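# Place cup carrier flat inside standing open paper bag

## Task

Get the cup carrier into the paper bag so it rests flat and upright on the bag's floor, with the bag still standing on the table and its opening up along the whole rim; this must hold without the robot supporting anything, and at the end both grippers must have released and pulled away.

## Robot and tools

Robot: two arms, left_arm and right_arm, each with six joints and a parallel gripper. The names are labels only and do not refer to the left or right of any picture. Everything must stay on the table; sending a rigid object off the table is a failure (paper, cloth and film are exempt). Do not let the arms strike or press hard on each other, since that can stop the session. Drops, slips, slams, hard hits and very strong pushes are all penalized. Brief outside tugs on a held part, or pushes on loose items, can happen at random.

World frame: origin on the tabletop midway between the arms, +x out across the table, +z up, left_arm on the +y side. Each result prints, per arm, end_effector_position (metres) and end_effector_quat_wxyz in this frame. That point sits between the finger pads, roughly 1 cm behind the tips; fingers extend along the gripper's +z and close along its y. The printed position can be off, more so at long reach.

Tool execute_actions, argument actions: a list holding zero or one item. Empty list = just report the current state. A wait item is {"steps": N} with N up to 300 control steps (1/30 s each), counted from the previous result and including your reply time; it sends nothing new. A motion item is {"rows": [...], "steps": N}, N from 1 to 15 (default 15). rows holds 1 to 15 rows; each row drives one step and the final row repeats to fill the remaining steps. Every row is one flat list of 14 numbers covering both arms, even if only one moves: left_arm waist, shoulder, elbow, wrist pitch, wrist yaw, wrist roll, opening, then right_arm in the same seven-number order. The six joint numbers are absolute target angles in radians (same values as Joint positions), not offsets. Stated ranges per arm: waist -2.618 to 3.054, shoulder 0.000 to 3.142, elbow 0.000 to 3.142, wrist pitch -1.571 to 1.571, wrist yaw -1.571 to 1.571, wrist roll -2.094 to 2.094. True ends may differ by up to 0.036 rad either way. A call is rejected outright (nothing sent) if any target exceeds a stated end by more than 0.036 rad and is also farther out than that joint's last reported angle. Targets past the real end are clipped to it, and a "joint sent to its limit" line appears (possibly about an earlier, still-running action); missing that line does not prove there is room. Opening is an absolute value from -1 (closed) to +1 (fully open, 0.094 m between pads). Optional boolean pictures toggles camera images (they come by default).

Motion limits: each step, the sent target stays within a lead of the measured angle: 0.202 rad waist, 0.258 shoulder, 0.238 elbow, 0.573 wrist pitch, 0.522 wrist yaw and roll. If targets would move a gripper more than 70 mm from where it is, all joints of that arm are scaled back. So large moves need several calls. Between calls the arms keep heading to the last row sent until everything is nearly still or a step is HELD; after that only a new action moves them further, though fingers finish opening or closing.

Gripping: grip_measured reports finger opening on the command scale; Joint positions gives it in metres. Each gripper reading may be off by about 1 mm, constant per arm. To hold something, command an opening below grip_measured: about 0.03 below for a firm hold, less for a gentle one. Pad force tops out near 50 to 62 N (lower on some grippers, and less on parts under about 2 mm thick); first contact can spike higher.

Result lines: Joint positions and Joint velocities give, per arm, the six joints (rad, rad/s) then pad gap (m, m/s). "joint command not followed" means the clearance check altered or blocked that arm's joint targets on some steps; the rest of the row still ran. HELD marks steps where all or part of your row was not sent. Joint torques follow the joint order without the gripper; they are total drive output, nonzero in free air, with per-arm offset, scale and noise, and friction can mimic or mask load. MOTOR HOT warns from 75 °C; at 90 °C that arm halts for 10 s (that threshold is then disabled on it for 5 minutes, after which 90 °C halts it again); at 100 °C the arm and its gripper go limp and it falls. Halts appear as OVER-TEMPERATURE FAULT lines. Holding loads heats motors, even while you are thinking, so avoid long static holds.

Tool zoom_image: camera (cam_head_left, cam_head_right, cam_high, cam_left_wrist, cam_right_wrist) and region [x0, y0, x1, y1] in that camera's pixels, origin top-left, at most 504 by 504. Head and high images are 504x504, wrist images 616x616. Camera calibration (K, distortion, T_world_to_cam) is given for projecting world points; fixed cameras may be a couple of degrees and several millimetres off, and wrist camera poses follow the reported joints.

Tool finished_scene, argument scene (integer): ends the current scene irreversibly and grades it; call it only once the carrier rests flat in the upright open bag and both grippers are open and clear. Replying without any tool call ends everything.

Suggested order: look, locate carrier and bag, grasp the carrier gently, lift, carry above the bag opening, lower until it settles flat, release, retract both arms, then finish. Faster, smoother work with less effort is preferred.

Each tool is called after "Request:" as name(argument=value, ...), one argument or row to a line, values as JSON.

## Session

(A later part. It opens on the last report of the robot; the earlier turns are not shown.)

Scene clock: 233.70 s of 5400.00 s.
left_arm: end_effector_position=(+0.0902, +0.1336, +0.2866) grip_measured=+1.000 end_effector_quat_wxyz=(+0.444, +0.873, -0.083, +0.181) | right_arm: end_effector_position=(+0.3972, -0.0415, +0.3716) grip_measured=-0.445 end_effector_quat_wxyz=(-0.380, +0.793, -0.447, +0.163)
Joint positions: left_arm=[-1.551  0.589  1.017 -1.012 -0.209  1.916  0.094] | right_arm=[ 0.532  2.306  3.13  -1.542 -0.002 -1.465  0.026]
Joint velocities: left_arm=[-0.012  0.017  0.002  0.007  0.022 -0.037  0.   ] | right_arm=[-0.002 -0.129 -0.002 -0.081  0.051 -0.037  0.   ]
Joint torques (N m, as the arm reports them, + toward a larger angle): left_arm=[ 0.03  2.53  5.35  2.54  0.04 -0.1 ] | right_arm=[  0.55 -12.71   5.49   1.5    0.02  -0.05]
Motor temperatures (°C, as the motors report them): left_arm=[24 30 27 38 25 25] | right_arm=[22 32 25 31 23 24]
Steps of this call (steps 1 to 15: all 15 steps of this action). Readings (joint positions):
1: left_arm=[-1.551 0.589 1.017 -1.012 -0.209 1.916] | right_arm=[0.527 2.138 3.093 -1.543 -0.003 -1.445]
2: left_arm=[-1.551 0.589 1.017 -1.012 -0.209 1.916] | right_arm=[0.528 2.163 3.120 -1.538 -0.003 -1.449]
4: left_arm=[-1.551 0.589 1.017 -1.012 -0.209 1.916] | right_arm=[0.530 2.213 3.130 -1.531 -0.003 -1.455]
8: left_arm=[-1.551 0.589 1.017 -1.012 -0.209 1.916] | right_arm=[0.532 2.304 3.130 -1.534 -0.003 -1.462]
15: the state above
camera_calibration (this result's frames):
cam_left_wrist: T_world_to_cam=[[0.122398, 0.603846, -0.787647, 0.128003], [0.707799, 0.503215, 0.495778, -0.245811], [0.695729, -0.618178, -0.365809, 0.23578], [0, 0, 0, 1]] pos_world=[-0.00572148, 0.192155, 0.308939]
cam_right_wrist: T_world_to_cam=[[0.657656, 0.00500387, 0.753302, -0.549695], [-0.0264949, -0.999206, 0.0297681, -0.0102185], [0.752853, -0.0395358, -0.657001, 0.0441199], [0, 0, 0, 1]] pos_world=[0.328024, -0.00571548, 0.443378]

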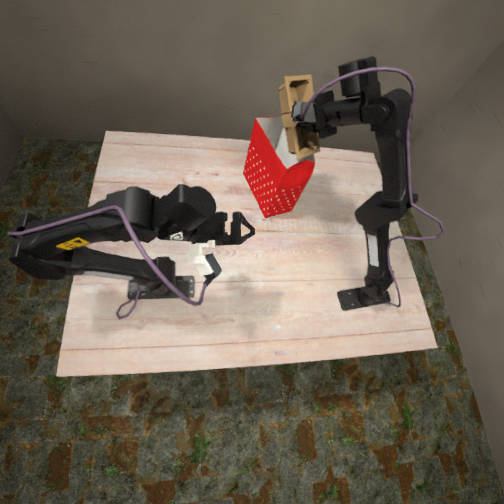

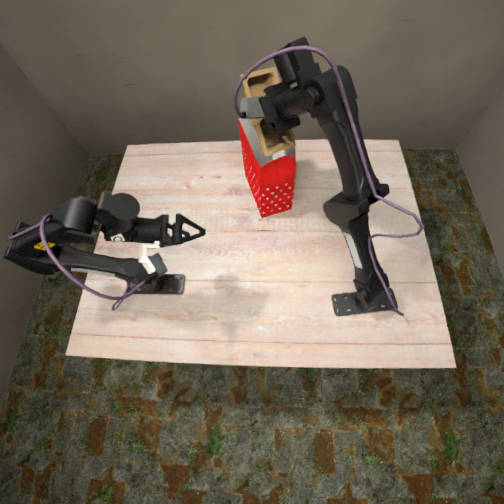

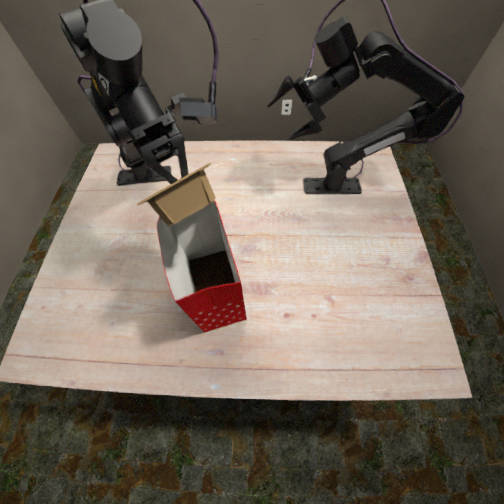

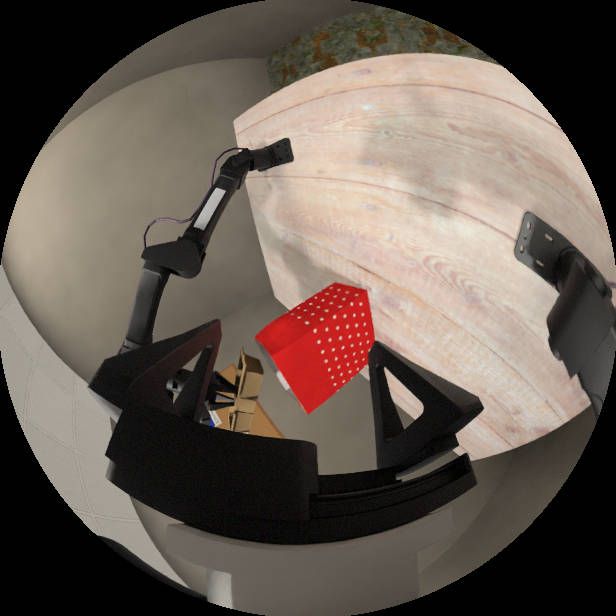

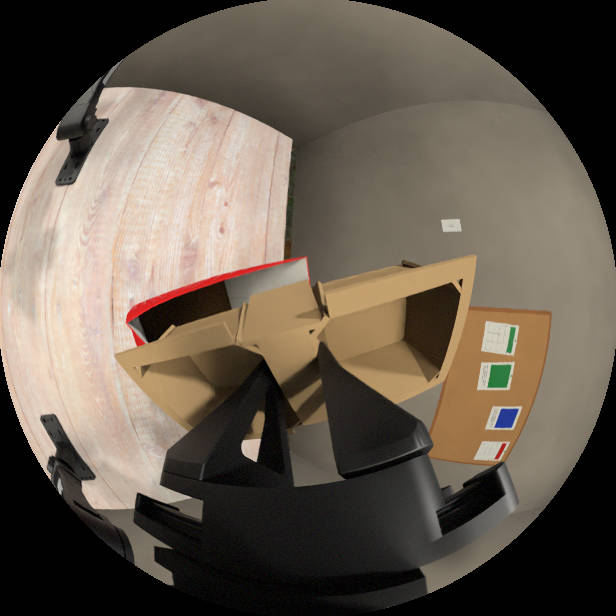

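Request:
execute_actions(
  actions=[
    {"rows":[[-1.55,0.6,1.0,-1.0,-0.2,1.9,1,0.57,2.31,3.14,-1.35,0,-1.47,-0.5],[-1.55,0.6,1.0,-1.0,-0.2,1.9,1,0.57,2.31,3.14,-1.35,0,-1.47,-0.5],[-1.55,0.6,1.0,-1.0,-0.2,1.9,1,0.57,2.31,3.14,-1.35,0,-1.47,-0.5],[-1.55,0.6,1.0,-1.0,-0.2,1.9,1,0.57,2.31,3.14,-1.35,0,-1.47,-0.5],[-1.55,0.6,1.0,-1.0,-0.2,1.9,1,0.57,2.31,3.14,-1.35,0,-1.47,-0.5],[-1.55,0.6,1.0,-1.0,-0.2,1.9,1,0.57,2.38,3.14,-1.35,0,-1.47,-0.5]],"steps":15},
  ],
)

Request:
zoom_image(
  camera="cam_high",
  region=[100,140,300,340],
)

Request:
zoom_image(
  camera="cam_head_right",
  region=[190,50,340,200],
)

Scene clock: 246.23 s of 5400.00 s.
left_arm: end_effector_position=(+0.0902, +0.1336, +0.2866) grip_measured=+1.000 end_effector_quat_wxyz=(+0.444, +0.873, -0.083, +0.181) | right_arm: end_effector_position=(+0.4243, +0.0037, +0.3547) grip_measured=-0.445 end_effector_quat_wxyz=(-0.412, +0.788, -0.425, +0.170)
Joint positions: left_arm=[-1.551  0.589  1.017 -1.012 -0.209  1.916  0.094] | right_arm=[ 0.569  2.401  3.13  -1.376  0.001 -1.466  0.026]
Joint velocities: left_arm=[-0.002  0.007 -0.002  0.037  0.022  0.007  0.   ] | right_arm=[-0.007  0.022  0.017 -0.066  0.022 -0.037  0.   ]
Joint torques (N m, as the arm reports them, + toward a larger angle): left_arm=[ 0.01  2.52  5.34  2.53  0.04 -0.1 ] | right_arm=[ -0.04 -14.47   5.95   1.78  -0.02  -0.03]
Motor temperatures (°C, as the motors report them): left_arm=[24 30 27 38 25 25] | right_arm=[22 33 25 31 23 24]
Steps of this call (steps 1 to 15: the robot went on to your last target; steps 16 to 90: nothing new was sent; then 9.03 s passed at rest; steps 91 to 105: all 15 steps of this action). Readings (joint positions):
91: left_arm=[-1.551 0.589 1.017 -1.012 -0.209 1.916] | right_arm=[0.535 2.298 3.130 -1.528 -0.000 -1.466]
92: left_arm=[-1.551 0.589 1.017 -1.012 -0.209 1.916] | right_arm=[0.540 2.300 3.130 -1.498 0.001 -1.466]
94: left_arm=[-1.551 0.589 1.017 -1.012 -0.209 1.916] | right_arm=[0.554 2.304 3.130 -1.446 0.002 -1.466]
98: left_arm=[-1.551 0.589 1.017 -1.012 -0.209 1.916] | right_arm=[0.568 2.333 3.130 -1.387 0.001 -1.466]
105: the state above
camera_calibration (this result's frames):
cam_left_wrist: T_world_to_cam=[[0.122398, 0.603846, -0.787647, 0.128003], [0.707799, 0.503215, 0.495778, -0.245811], [0.695729, -0.618178, -0.365809, 0.23578], [0, 0, 0, 1]] pos_world=[-0.00572148, 0.192155, 0.308939]
cam_right_wrist: T_world_to_cam=[[0.613644, -0.00488042, 0.789568, -0.549222], [0.0072776, -0.999903, -0.0118366, 0.0365292], [0.78955, 0.0130096, -0.613549, -0.0167933], [0, 0, 0, 1]] pos_world=[0.35002, 0.0340637, 0.423777]

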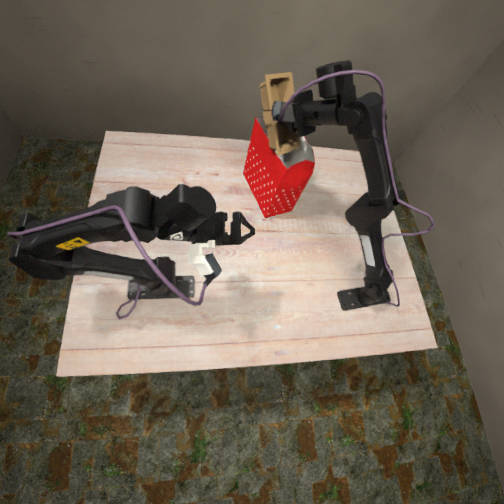

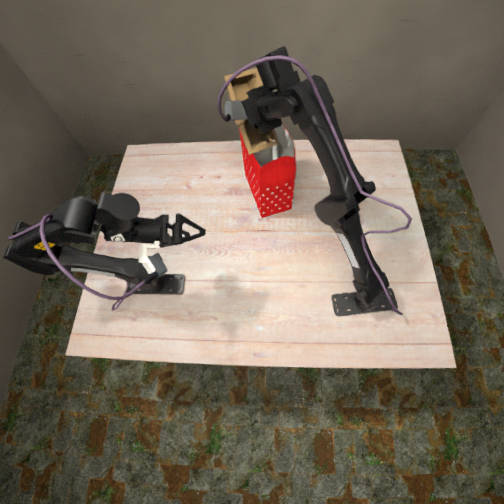

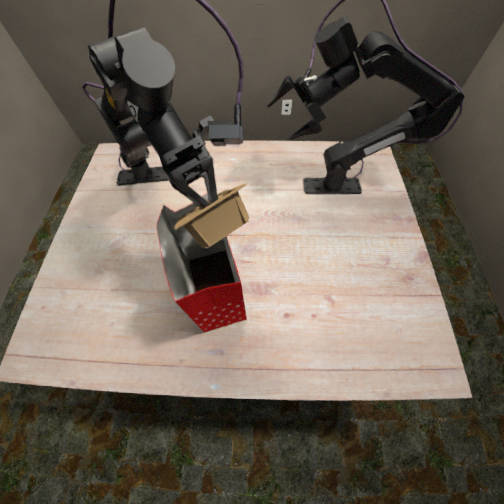

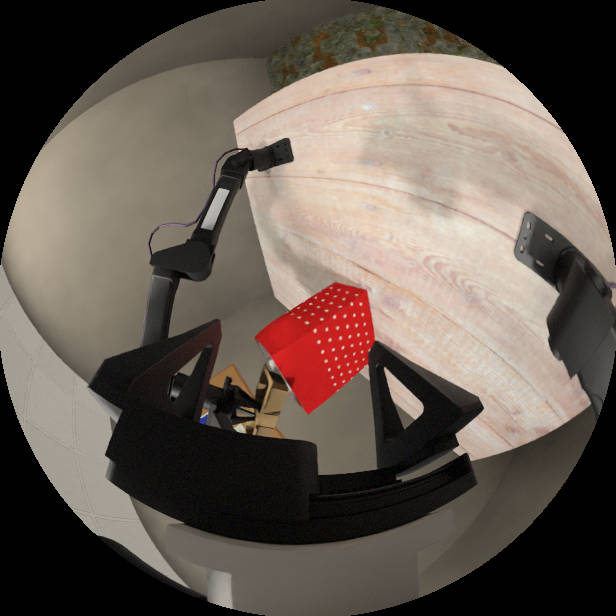

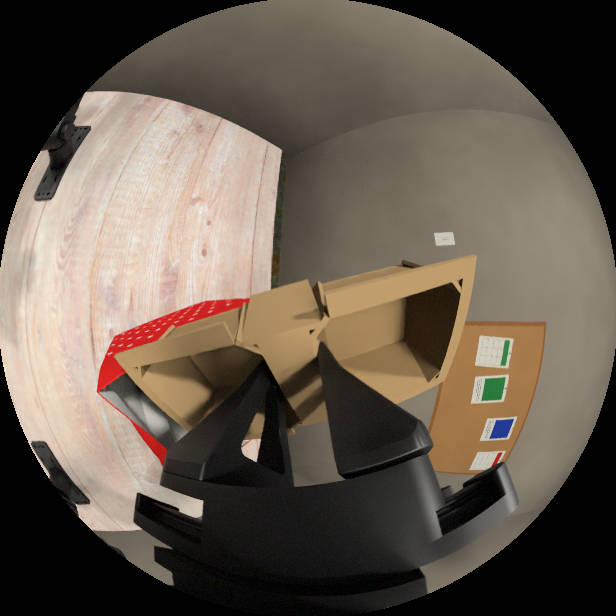

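Region (100, 140, 300, 340) of cam_high's 504x504 image, scaled by 2.520, with more detail than that image has.

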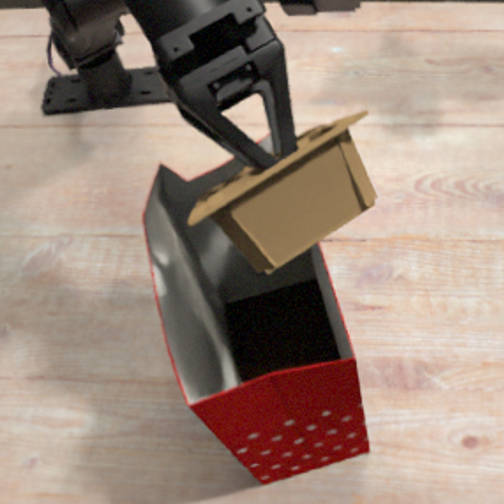

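Region (190, 50, 340, 200) of cam_head_right's 504x504 image, scaled by 3.360, with more detail than that image has.

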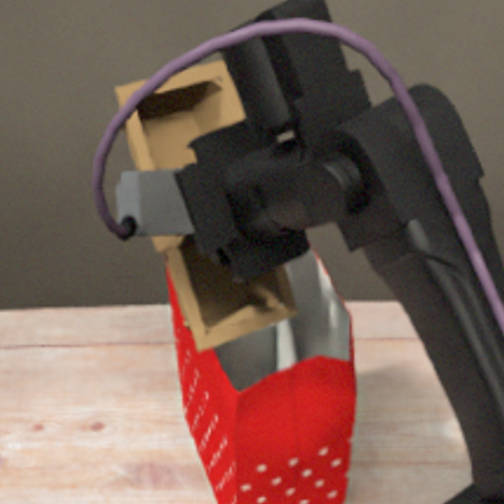

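Request:
execute_actions(
  actions=[
    {"rows":[[-1.55,0.6,1.0,-1.0,-0.2,1.9,1,0.525,2.39,3.14,-1.35,0,-1.47,-0.5]],"steps":15},
  ],
  pictures=false,
)

Request:
execute_actions(
  actions=[
    {"rows":[[-1.55,0.6,1.0,-1.0,-0.2,1.9,1,0.525,2.4,3.08,-1.38,0,-1.47,-0.5],[-1.55,0.6,1.0,-1.0,-0.2,1.9,1,0.525,2.4,3.08,-1.38,0,-1.47,-0.5],[-1.55,0.6,1.0,-1.0,-0.2,1.9,1,0.525,2.4,3.08,-1.38,0,-1.47,-0.5],[-1.55,0.6,1.0,-1.0,-0.2,1.9,1,0.525,2.4,3.08,-1.38,0,-1.47,-0.5],[-1.55,0.6,1.0,-1.0,-0.2,1.9,1,0.525,2.4,3.08,-1.38,0,-1.47,-0.5],[-1.55,0.6,1.0,-1.0,-0.2,1.9,1,0.525,2.41,3.0,-1.4,0,-1.47,-0.5]],"steps":15},
  ],
)

Request:
zoom_image(
  camera="cam_high",
  region=[100,140,300,340],
)

Request:
zoom_image(
  camera="cam_head_right",
  region=[190,50,340,200],
)

Scene clock: 257.90 s of 5400.00 s.
left_arm: end_effector_position=(+0.0902, +0.1336, +0.2866) grip_measured=+1.000 end_effector_quat_wxyz=(+0.444, +0.873, -0.083, +0.181) | right_arm: end_effector_position=(+0.4402, -0.0159, +0.3570) grip_measured=-0.445 end_effector_quat_wxyz=(-0.411, +0.776, -0.442, +0.181)
Joint positions: left_arm=[-1.551  0.589  1.017 -1.012 -0.209  1.916  0.094] | right_arm=[ 0.524  2.399  3.13  -1.37   0.002 -1.467  0.026]
Joint velocities: left_arm=[-0.027 -0.012 -0.012 -0.066  0.066 -0.051  0.   ] | right_arm=[ 0.017 -0.007  0.012  0.037 -0.051  0.022  0.001]
Joint torques (N m, as the arm reports them, + toward a larger angle): left_arm=[ 0.    2.55  5.36  2.54  0.03 -0.11] | right_arm=[ -0.15 -13.26   5.87   1.71  -0.06  -0.04]
Motor temperatures (°C, as the motors report them): left_arm=[24 30 27 38 25 25] | right_arm=[22 35 25 32 23 24]
Steps of this call (steps 1 to 15: the robot went on to your last target; steps 16 to 90: nothing new was sent; then 8.17 s passed at rest; steps 91 to 105: all 15 steps of this action). Readings (joint positions):
91: left_arm=[-1.551 0.589 1.017 -1.012 -0.209 1.916] | right_arm=[0.565 2.399 3.130 -1.370 0.000 -1.466]
92: left_arm=[-1.551 0.589 1.017 -1.012 -0.209 1.916] | right_arm=[0.561 2.399 3.130 -1.370 -0.001 -1.467]
94: left_arm=[-1.551 0.589 1.017 -1.012 -0.209 1.916] | right_arm=[0.545 2.399 3.130 -1.370 -0.001 -1.467]
98: left_arm=[-1.551 0.589 1.017 -1.012 -0.209 1.916] | right_arm=[0.524 2.399 3.130 -1.370 0.002 -1.467]
105: the state above

Scene clock: 258.40 s of 5400.00 s.
left_arm: end_effector_position=(+0.0902, +0.1336, +0.2866) grip_measured=+1.000 end_effector_quat_wxyz=(+0.444, +0.873, -0.083, +0.181) | right_arm: end_effector_position=(+0.4449, -0.0124, +0.2967) grip_measured=-0.445 end_effector_quat_wxyz=(-0.340, +0.807, -0.459, +0.150)
Joint positions: left_arm=[-1.551  0.589  1.017 -1.012 -0.209  1.916  0.094] | right_arm=[ 0.524  2.426  3.008 -1.392  0.002 -1.467  0.026]
Joint velocities: left_arm=[-0.012 -0.007 -0.022 -0.037  0.022  0.037  0.   ] | right_arm=[-0.007  0.007  0.012 -0.022 -0.007 -0.154  0.   ]
Joint torques (N m, as the arm reports them, + toward a larger angle): left_arm=[ 0.04  2.58  5.37  2.54  0.04 -0.1 ] | right_arm=[  0.   -14.28   5.1    1.27   0.01  -0.05]
Motor temperatures (°C, as the motors report them): left_arm=[24 30 27 38 25 25] | right_arm=[22 35 25 32 23 24]
Steps of this call (steps 1 to 15: all 15 steps of this action). Readings (joint positions):
1: left_arm=[-1.551 0.589 1.017 -1.012 -0.209 1.916] | right_arm=[0.524 2.399 3.124 -1.370 0.002 -1.467]
2: left_arm=[-1.551 0.589 1.017 -1.012 -0.209 1.916] | right_arm=[0.524 2.399 3.117 -1.370 0.002 -1.467]
4: left_arm=[-1.551 0.589 1.017 -1.012 -0.209 1.916] | right_arm=[0.524 2.400 3.103 -1.371 0.002 -1.467]
8: left_arm=[-1.551 0.589 1.017 -1.012 -0.209 1.916] | right_arm=[0.524 2.401 3.042 -1.374 0.002 -1.467]
15: the state above
camera_calibration (this result's frames):
cam_left_wrist: T_world_to_cam=[[0.122398, 0.603846, -0.787647, 0.128003], [0.707799, 0.503215, 0.495778, -0.245811], [0.695729, -0.618178, -0.365809, 0.23578], [0, 0, 0, 1]] pos_world=[-0.00572148, 0.192155, 0.308939]
cam_right_wrist: T_world_to_cam=[[0.709905, 0.0404294, 0.703136, -0.532708], [-0.0329245, -0.995355, 0.0904731, 0.00723316], [0.703527, -0.0873778, -0.705276, -0.0041814], [0, 0, 0, 1]] pos_world=[0.381352, 0.0283713, 0.370962]

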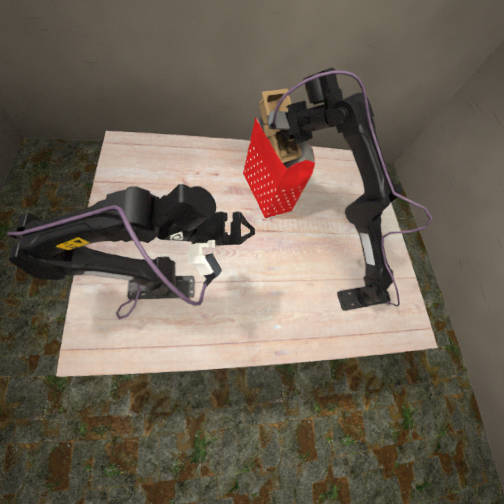

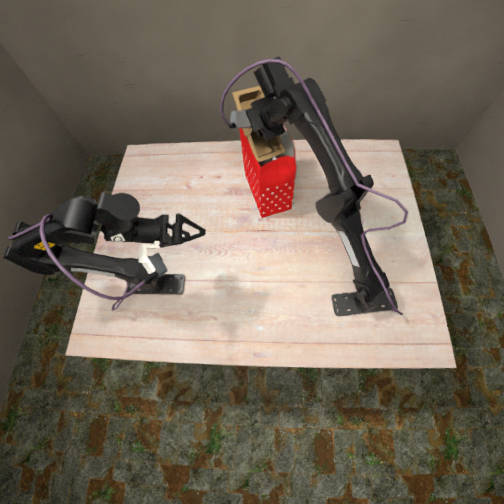

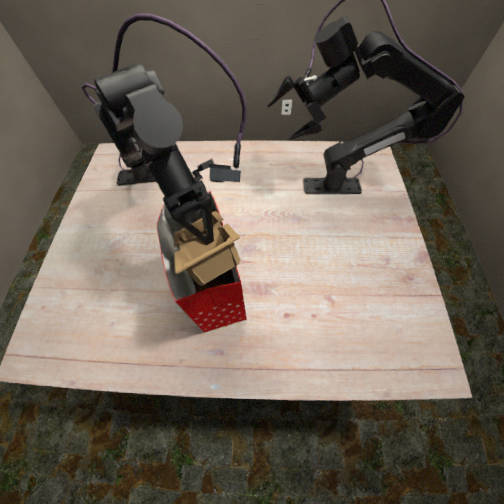

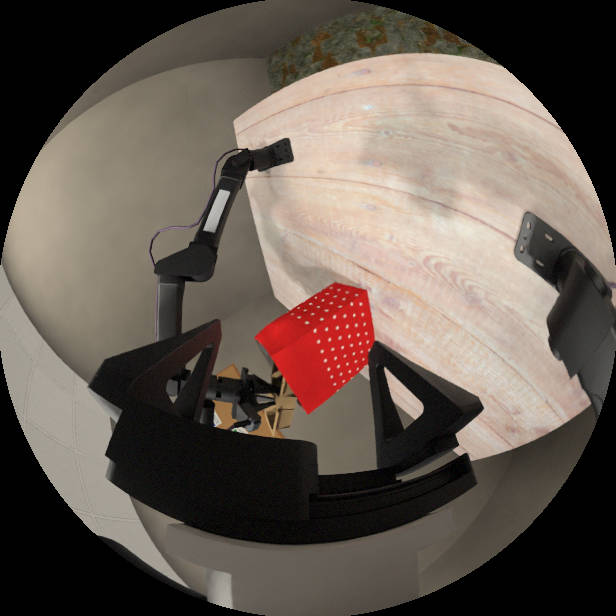

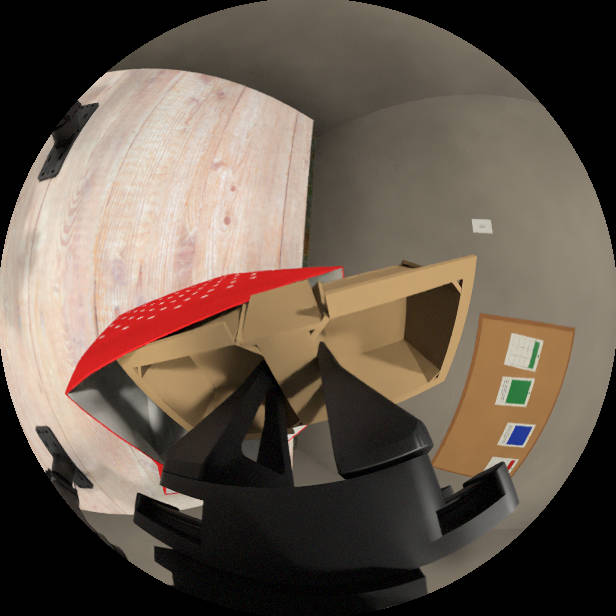

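Region (100, 140, 300, 340) of cam_high's 504x504 image, scaled by 2.520, with more detail than that image has.

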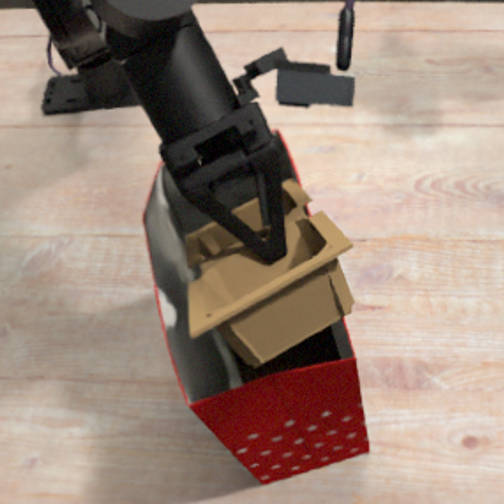

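Region (190, 50, 340, 200) of cam_head_right's 504x504 image, scaled by 3.360, with more detail than that image has.

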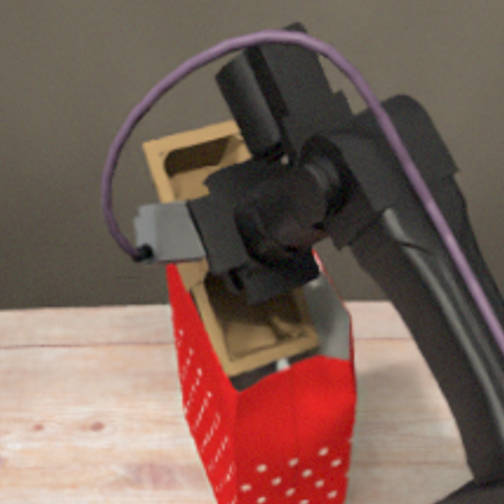

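Request:
execute_actions(
  actions=[
    {"rows":[[-1.55,0.6,1.0,-1.0,-0.2,1.9,1,0.505,2.42,2.95,-1.4,0,-1.47,-0.5],[-1.55,0.6,1.0,-1.0,-0.2,1.9,1,0.505,2.42,2.95,-1.4,0,-1.47,-0.5],[-1.55,0.6,1.0,-1.0,-0.2,1.9,1,0.505,2.42,2.95,-1.4,0,-1.47,-0.5],[-1.55,0.6,1.0,-1.0,-0.2,1.9,1,0.505,2.42,2.95,-1.4,0,-1.47,-0.5],[-1.55,0.6,1.0,-1.0,-0.2,1.9,1,0.505,2.42,2.95,-1.4,0,-1.47,-0.5],[-1.55,0.6,1.0,-1.0,-0.2,1.9,1,0.505,2.42,2.88,-1.42,0,-1.47,-0.5]],"steps":15},
  ],
)

Request:
zoom_image(
  camera="cam_high",
  region=[100,140,300,340],
)

Scene clock: 265.53 s of 5400.00 s.
left_arm: end_effector_position=(+0.0902, +0.1336, +0.2866) grip_measured=+1.000 end_effector_quat_wxyz=(+0.444, +0.873, -0.083, +0.181) | right_arm: end_effector_position=(+0.4453, -0.0213, +0.2496) grip_measured=-0.445 end_effector_quat_wxyz=(-0.277, +0.825, -0.477, +0.124)
Joint positions: left_arm=[-1.551  0.589  1.017 -1.012 -0.209  1.916  0.094] | right_arm=[ 0.51   2.433  2.89  -1.412  0.002 -1.467  0.026]
Joint velocities: left_arm=[ 0.007 -0.007 -0.012  0.037  0.007  0.037  0.   ] | right_arm=[-0.007 -0.007 -0.007 -0.066  0.007  0.007 -0.   ]
Joint torques (N m, as the arm reports them, + toward a larger angle): left_arm=[ 0.04  2.55  5.36  2.54  0.05 -0.1 ] | right_arm=[ -0.46 -14.47   5.25   1.08  -0.02  -0.04]
Motor temperatures (°C, as the motors report them): left_arm=[24 30 27 39 25 25] | right_arm=[22 36 25 32 23 24]
Steps of this call (steps 1 to 15: the robot went on to your last target; steps 16 to 90: nothing new was sent; then 3.63 s passed at rest; steps 91 to 105: all 15 steps of this action). Readings (joint positions):
91: left_arm=[-1.551 0.589 1.017 -1.012 -0.209 1.916] | right_arm=[0.523 2.424 3.000 -1.391 0.002 -1.467]
92: left_arm=[-1.551 0.589 1.017 -1.012 -0.209 1.916] | right_arm=[0.521 2.423 2.991 -1.390 0.002 -1.467]
94: left_arm=[-1.551 0.589 1.017 -1.012 -0.209 1.916] | right_arm=[0.517 2.423 2.975 -1.391 0.002 -1.467]
98: left_arm=[-1.551 0.589 1.017 -1.012 -0.209 1.916] | right_arm=[0.511 2.420 2.918 -1.395 0.002 -1.467]
105: the state above
camera_calibration (this result's frames):
cam_left_wrist: T_world_to_cam=[[0.122398, 0.603846, -0.787647, 0.128003], [0.707799, 0.503215, 0.495778, -0.245811], [0.695729, -0.618178, -0.365809, 0.23578], [0, 0, 0, 1]] pos_world=[-0.00572148, 0.192155, 0.308939]
cam_right_wrist: T_world_to_cam=[[0.78758, 0.086909, 0.610054, -0.509933], [-0.0303534, -0.983331, 0.179273, -0.0204289], [0.615465, -0.159709, -0.771813, 0.0157705], [0, 0, 0, 1]] pos_world=[0.391286, 0.026748, 0.326921]

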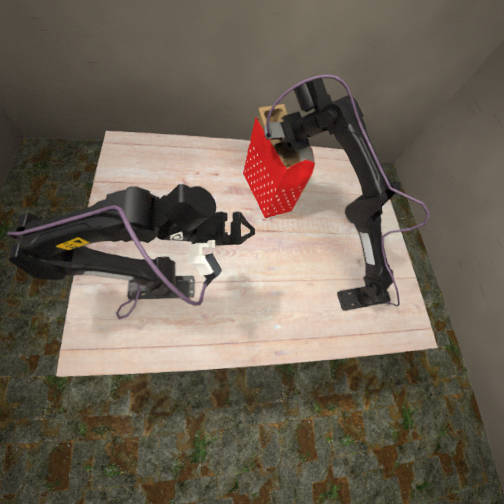

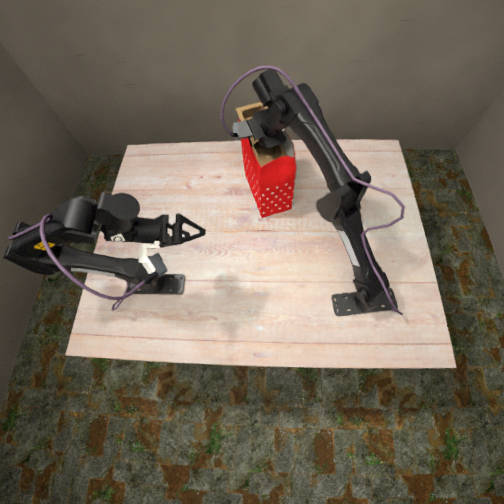

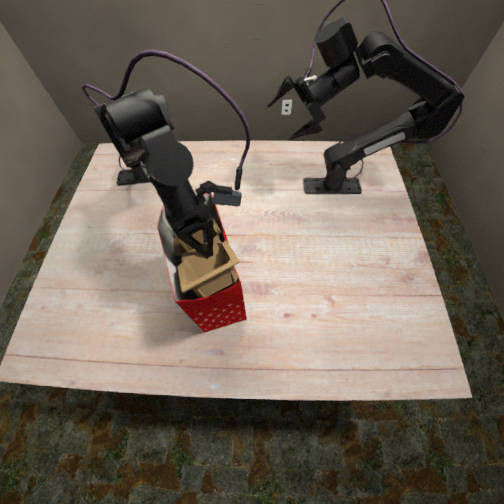

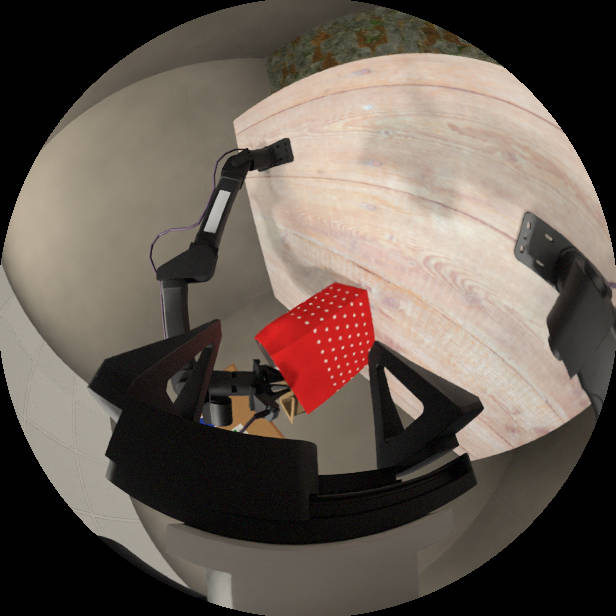

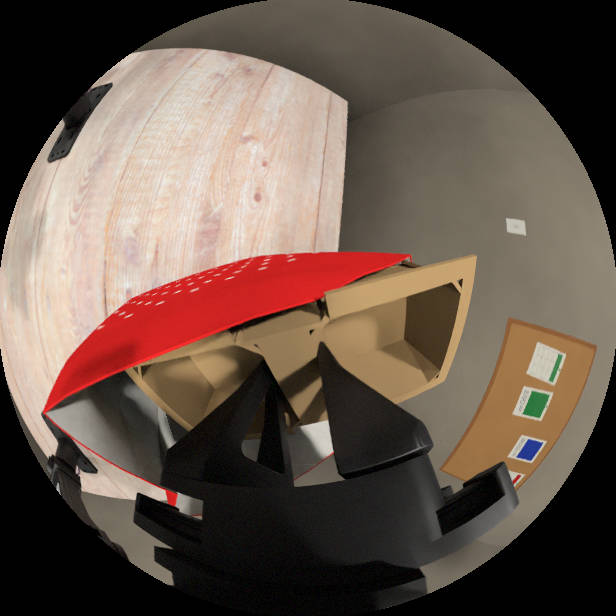

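Region (100, 140, 300, 340) of cam_high's 504x504 image, scaled by 2.520, with more detail than that image has.

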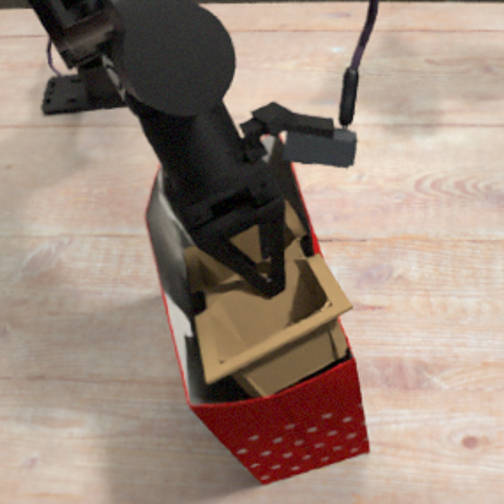

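Request:
execute_actions(
  actions=[
    {"rows":[[-1.55,0.6,1.0,-1.0,-0.2,1.9,1,0.495,2.39,2.85,-1.52,0,-1.45,-0.5]],"steps":15},
  ],
)

Request:
zoom_image(
  camera="cam_high",
  region=[100,140,300,340],
)

Scene clock: 270.43 s of 5400.00 s.
left_arm: end_effector_position=(+0.0902, +0.1336, +0.2866) grip_measured=+1.000 end_effector_quat_wxyz=(+0.444, +0.873, -0.083, +0.181) | right_arm: end_effector_position=(+0.4296, -0.0380, +0.2391) grip_measured=-0.446 end_effector_quat_wxyz=(-0.234, +0.833, -0.490, +0.106)
Joint positions: left_arm=[-1.551  0.589  1.017 -1.012 -0.209  1.916  0.094] | right_arm=[ 0.502  2.415  2.867 -1.503  0.002 -1.46   0.026]
Joint velocities: left_arm=[-0.032  0.012 -0.002  0.095 -0.037 -0.037  0.   ] | right_arm=[-0.002 -0.007 -0.012  0.037 -0.007  0.037  0.001]
Joint torques (N m, as the arm reports them, + toward a larger angle): left_arm=[ 0.    2.54  5.36  2.53  0.04 -0.1 ] | right_arm=[ -0.55 -15.52   4.47   0.91  -0.01   0.04]
Motor temperatures (°C, as the motors report them): left_arm=[24 30 27 39 25 25] | right_arm=[22 36 25 31 23 24]
Steps of this call (steps 1 to 15: the robot went on to your last target; steps 16 to 90: nothing new was sent; then 1.40 s passed at rest; steps 91 to 105: all 15 steps of this action). Readings (joint positions):
91: left_arm=[-1.551 0.589 1.017 -1.012 -0.209 1.916] | right_arm=[0.510 2.430 2.884 -1.418 0.002 -1.466]
92: left_arm=[-1.551 0.589 1.017 -1.012 -0.209 1.916] | right_arm=[0.509 2.425 2.876 -1.434 0.002 -1.465]
94: left_arm=[-1.551 0.589 1.017 -1.012 -0.209 1.916] | right_arm=[0.506 2.419 2.868 -1.464 0.002 -1.463]
98: left_arm=[-1.551 0.589 1.017 -1.012 -0.209 1.916] | right_arm=[0.503 2.415 2.867 -1.491 0.002 -1.462]
105: the state above
camera_calibration (this result's frames):
cam_left_wrist: T_world_to_cam=[[0.122398, 0.603846, -0.787647, 0.128003], [0.707799, 0.503215, 0.495778, -0.245811], [0.695729, -0.618178, -0.365809, 0.23578], [0, 0, 0, 1]] pos_world=[-0.00572148, 0.192155, 0.308939]
cam_right_wrist: T_world_to_cam=[[0.835302, 0.10686, 0.539307, -0.492545], [-0.0268415, -0.971833, 0.234135, -0.0496214], [0.549136, -0.21005, -0.808906, 0.050144], [0, 0, 0, 1]] pos_world=[0.382556, 0.0149423, 0.317813]

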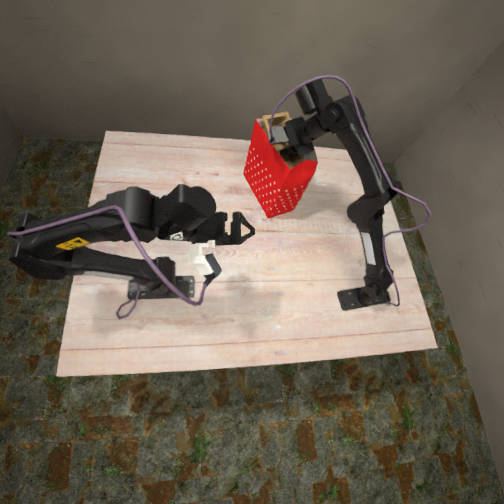

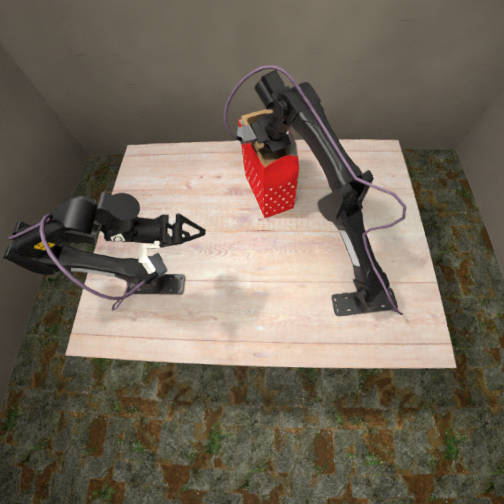

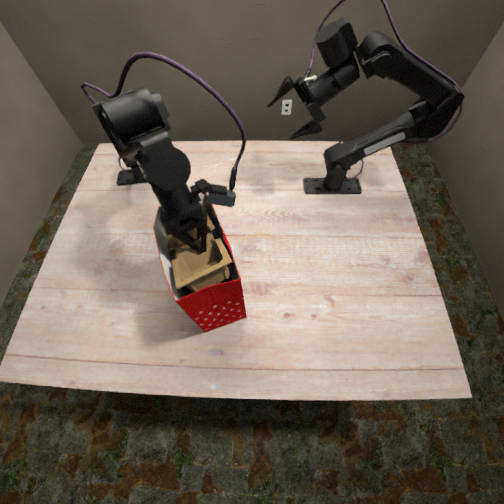

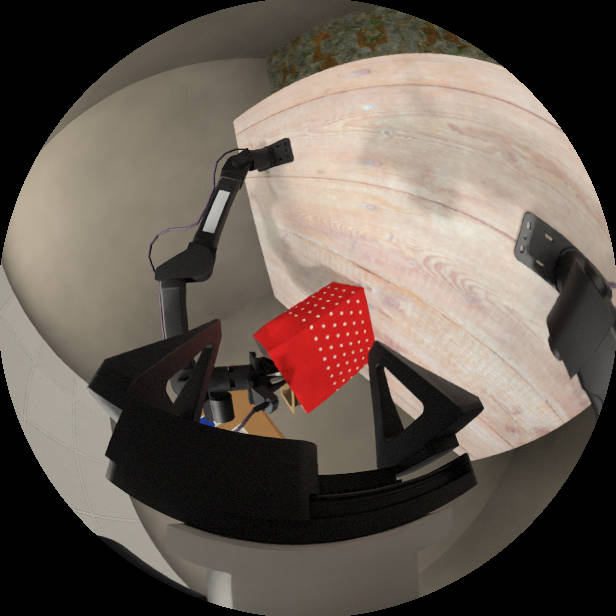

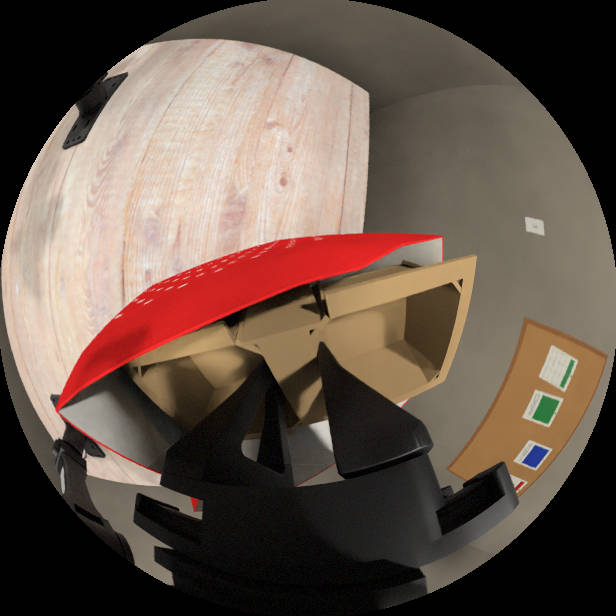

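Region (100, 140, 300, 340) of cam_high's 504x504 image, scaled by 2.520, with more detail than that image has.

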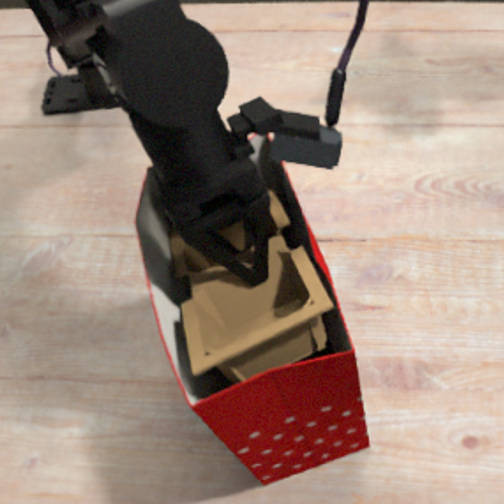

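Fully inside. Release.

Request:
execute_actions(
  actions=[
    {"rows":[[-1.55,0.6,1.0,-1.0,-0.2,1.9,1,0.5,2.41,2.86,-1.52,0,-1.45,0.1]],"steps":15},
  ],
  pictures=false,
)

Request:
execute_actions(
  actions=[
    {"rows":[[-1.55,0.6,1.0,-1.0,-0.2,1.9,1,0.5,2.41,3.0,-1.52,0,-1.45,-0.4],[-1.55,0.6,1.0,-1.0,-0.2,1.9,1,0.5,2.41,3.0,-1.52,0,-1.45,-0.4],[-1.55,0.6,1.0,-1.0,-0.2,1.9,1,0.5,2.41,3.0,-1.52,0,-1.45,-0.4],[-1.55,0.6,1.0,-1.0,-0.2,1.9,1,0.5,2.41,3.0,-1.52,0,-1.45,-0.4],[-1.55,0.6,1.0,-1.0,-0.2,1.9,1,0.5,2.36,3.14,-1.52,0,-1.45,-0.4],[-1.55,0.6,1.0,-1.0,-0.2,1.9,1,0.5,2.36,3.14,-1.52,0,-1.45,-0.4],[-1.55,0.6,1.0,-1.0,-0.2,1.9,1,0.5,2.36,3.14,-1.52,0,-1.45,-0.4],[-1.55,0.6,1.0,-1.0,-0.2,1.9,1,0.5,2.36,3.14,-1.52,0,-1.45,-0.4],[-1.55,0.6,1.0,-1.0,-0.2,1.9,1,0.5,2.2,3.14,-1.52,0,-1.45,-0.4]],"steps":15},
  ],
  pictures=false,
)

Request:
execute_actions(
  actions=[
    {"rows":[[-1.55,0.6,1.0,-1.0,-0.2,1.9,1,0.4,1.9,3.0,-1.52,0,-1.45,-0.4]],"steps":15},
  ],
)

Request:
zoom_image(
  camera="cam_high",
  region=[100,140,300,340],
)

Scene clock: 279.23 s of 5400.00 s.
left_arm: end_effector_position=(+0.0902, +0.1336, +0.2866) grip_measured=+1.000 end_effector_quat_wxyz=(+0.444, +0.873, -0.083, +0.181) | right_arm: end_effector_position=(+0.4292, -0.0383, +0.2389) grip_measured=+0.098 end_effector_quat_wxyz=(-0.233, +0.833, -0.490, +0.105)
Joint positions: left_arm=[-1.551  0.589  1.017 -1.012 -0.209  1.916  0.094] | right_arm=[ 0.502  2.415  2.867 -1.506  0.002 -1.46   0.052]
Joint velocities: left_arm=[-0.002  0.007 -0.007 -0.022 -0.007 -0.022  0.   ] | right_arm=[ 0.007 -0.002 -0.002 -0.037 -0.022  0.051 -0.001]
Joint torques (N m, as the arm reports them, + toward a larger angle): left_arm=[-0.02  2.55  5.36  2.54  0.04 -0.1 ] | right_arm=[ -0.13 -13.67   5.15   0.91  -0.02   0.08]
Motor temperatures (°C, as the motors report them): left_arm=[24 30 27 39 25 25] | right_arm=[22 38 25 31 23 24]
Steps of this call (steps 1 to 15: the robot went on to your last target; steps 16 to 90: nothing new was sent; then 5.30 s passed at rest; steps 91 to 105: all 15 steps of this action). Readings (joint positions):
91: left_arm=[-1.551 0.589 1.017 -1.012 -0.209 1.916] | right_arm=[0.502 2.415 2.867 -1.506 0.002 -1.460]
92: left_arm=[-1.551 0.589 1.017 -1.012 -0.209 1.916] | right_arm=[0.502 2.415 2.867 -1.506 0.002 -1.460]
94: left_arm=[-1.551 0.589 1.017 -1.012 -0.209 1.916] | right_arm=[0.502 2.415 2.867 -1.506 0.002 -1.460]
98: left_arm=[-1.551 0.589 1.017 -1.012 -0.209 1.916] | right_arm=[0.502 2.415 2.867 -1.506 0.002 -1.460]
105: the state above

Scene clock: 279.73 s of 5400.00 s.
left_arm: end_effector_position=(+0.0902, +0.1336, +0.2866) grip_measured=+1.000 end_effector_quat_wxyz=(+0.444, +0.873, -0.083, +0.181) | right_arm: end_effector_position=(+0.3917, -0.0650, +0.4118) grip_measured=-0.398 end_effector_quat_wxyz=(-0.415, +0.767, -0.451, +0.187)
Joint positions: left_arm=[-1.551  0.589  1.017 -1.012 -0.209  1.916  0.094] | right_arm=[ 0.502  2.22   3.112 -1.517  0.002 -1.46   0.028]
Joint velocities: left_arm=[-0.007  0.002  0.017  0.037 -0.037  0.022  0.   ] | right_arm=[-0.007 -0.652  0.295  0.037 -0.007 -0.007  0.   ]
Joint torques (N m, as the arm reports them, + toward a larger angle): left_arm=[ 0.01  2.55  5.34  2.54  0.05 -0.1 ] | right_arm=[-0.28 -8.19  4.99  1.49 -0.06  0.07]
Motor temperatures (°C, as the motors report them): left_arm=[24 30 27 39 25 25] | right_arm=[22 38 25 31 23 24]
Steps of this call (steps 1 to 15: all 15 steps of this action). Readings (joint positions):
1: left_arm=[-1.551 0.589 1.017 -1.012 -0.209 1.916] | right_arm=[0.502 2.422 2.890 -1.513 0.002 -1.460]
2: left_arm=[-1.551 0.589 1.017 -1.012 -0.209 1.916] | right_arm=[0.502 2.430 2.918 -1.515 0.002 -1.460]
4: left_arm=[-1.551 0.589 1.017 -1.012 -0.209 1.916] | right_arm=[0.502 2.430 2.952 -1.515 0.002 -1.460]
8: left_arm=[-1.551 0.589 1.017 -1.012 -0.209 1.916] | right_arm=[0.502 2.411 3.075 -1.520 0.002 -1.460]
15: the state above

Scene clock: 280.23 s of 5400.00 s.
left_arm: end_effector_position=(+0.0902, +0.1336, +0.2866) grip_measured=+1.000 end_effector_quat_wxyz=(+0.444, +0.873, -0.083, +0.181) | right_arm: end_effector_position=(+0.3228, -0.1625, +0.5310) grip_measured=-0.398 end_effector_quat_wxyz=(-0.506, +0.686, -0.454, +0.260)
Joint positions: left_arm=[-1.551  0.589  1.017 -1.012 -0.209  1.916  0.094] | right_arm=[ 0.399  1.876  3.025 -1.509  0.004 -1.46   0.028]
Joint velocities: left_arm=[ 0.007  0.012 -0.017 -0.095  0.051 -0.022  0.   ] | right_arm=[ 0.007  0.242  0.017 -0.037 -0.081  0.022 -0.001]
Joint torques (N m, as the arm reports them, + toward a larger angle): left_arm=[ 0.    2.55  5.38  2.54  0.03 -0.09] | right_arm=[ 0.07 -4.93  1.25  1.59 -0.09  0.06]
Motor temperatures (°C, as the motors report them): left_arm=[24 30 27 39 25 25] | right_arm=[22 37 25 31 23 24]
Steps of this call (steps 1 to 15: all 15 steps of this action). Readings (joint positions):
1: left_arm=[-1.551 0.589 1.017 -1.012 -0.209 1.916] | right_arm=[0.496 2.181 3.098 -1.513 -0.001 -1.460]
2: left_arm=[-1.551 0.589 1.017 -1.012 -0.209 1.916] | right_arm=[0.485 2.139 3.074 -1.513 -0.003 -1.460]
4: left_arm=[-1.551 0.589 1.017 -1.012 -0.209 1.916] | right_arm=[0.450 2.053 3.043 -1.514 -0.002 -1.460]
8: left_arm=[-1.551 0.589 1.017 -1.012 -0.209 1.916] | right_arm=[0.399 1.900 3.025 -1.511 0.005 -1.460]
15: the state above
camera_calibration (this result's frames):
cam_left_wrist: T_world_to_cam=[[0.122398, 0.603846, -0.787647, 0.128003], [0.707799, 0.503215, 0.495778, -0.245811], [0.695729, -0.618178, -0.365809, 0.23578], [0, 0, 0, 1]] pos_world=[-0.00572148, 0.192155, 0.308939]
cam_right_wrist: T_world_to_cam=[[0.393286, -0.234427, 0.889028, -0.645911], [-0.141871, -0.970841, -0.193239, 0.0224435], [0.908404, -0.0501287, -0.415077, 0.0196269], [0, 0, 0, 1]] pos_world=[0.239383, -0.128646, 0.586716]

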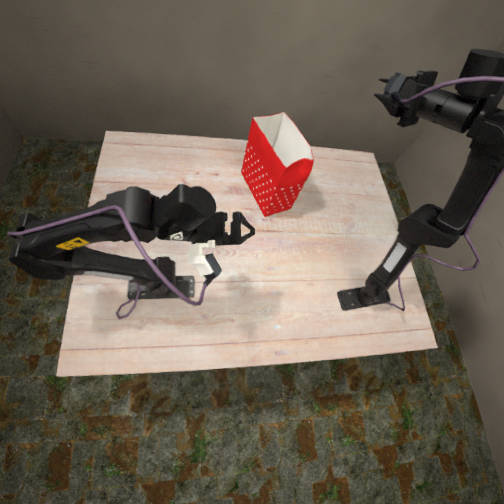

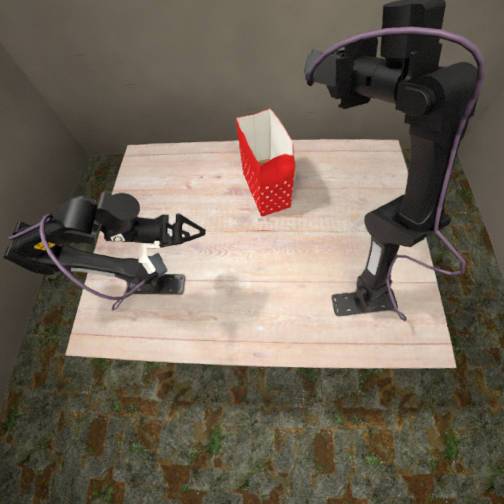

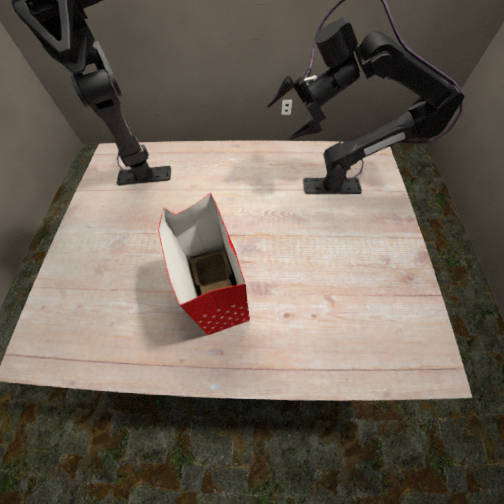

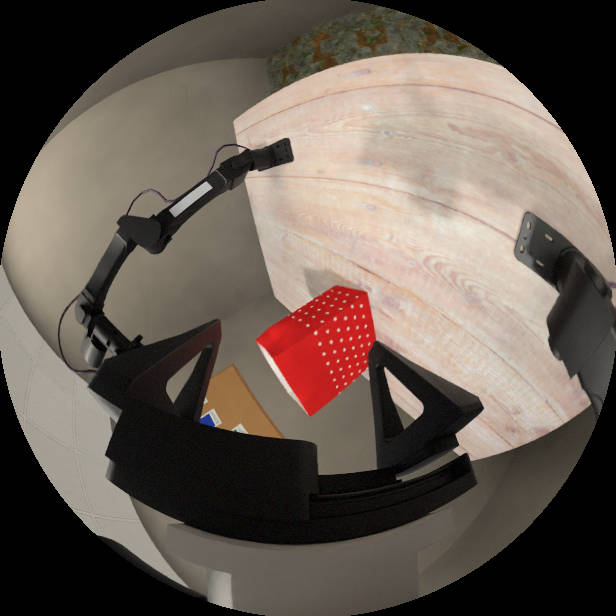

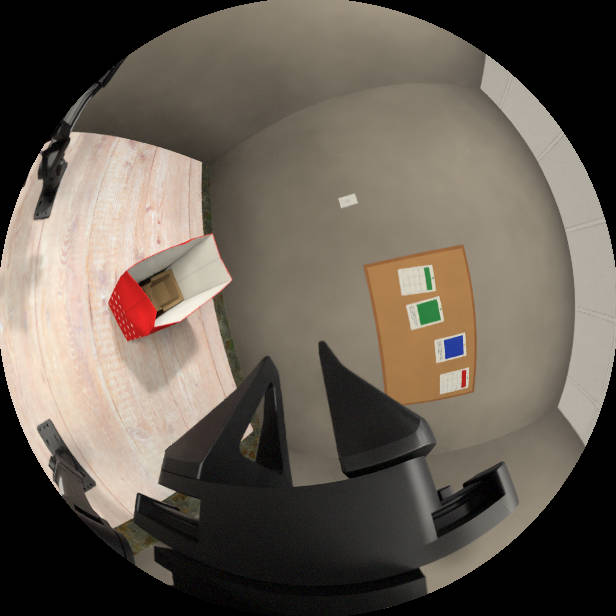

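Region (100, 140, 300, 340) of cam_high's 504x504 image, scaled by 2.520, with more detail than that image has.

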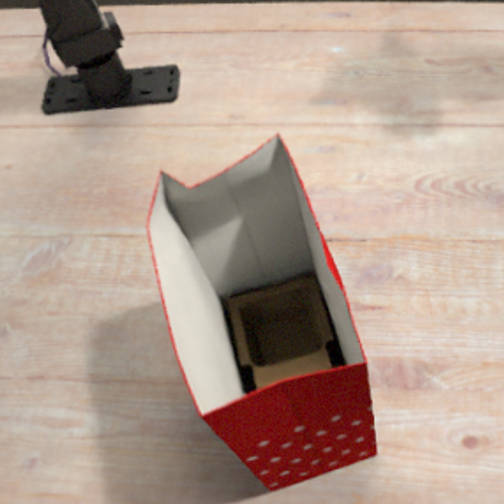

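Looks flat and upright.

Request:
finished_scene(
  scene=2,
)

The scene is finished: the task was done.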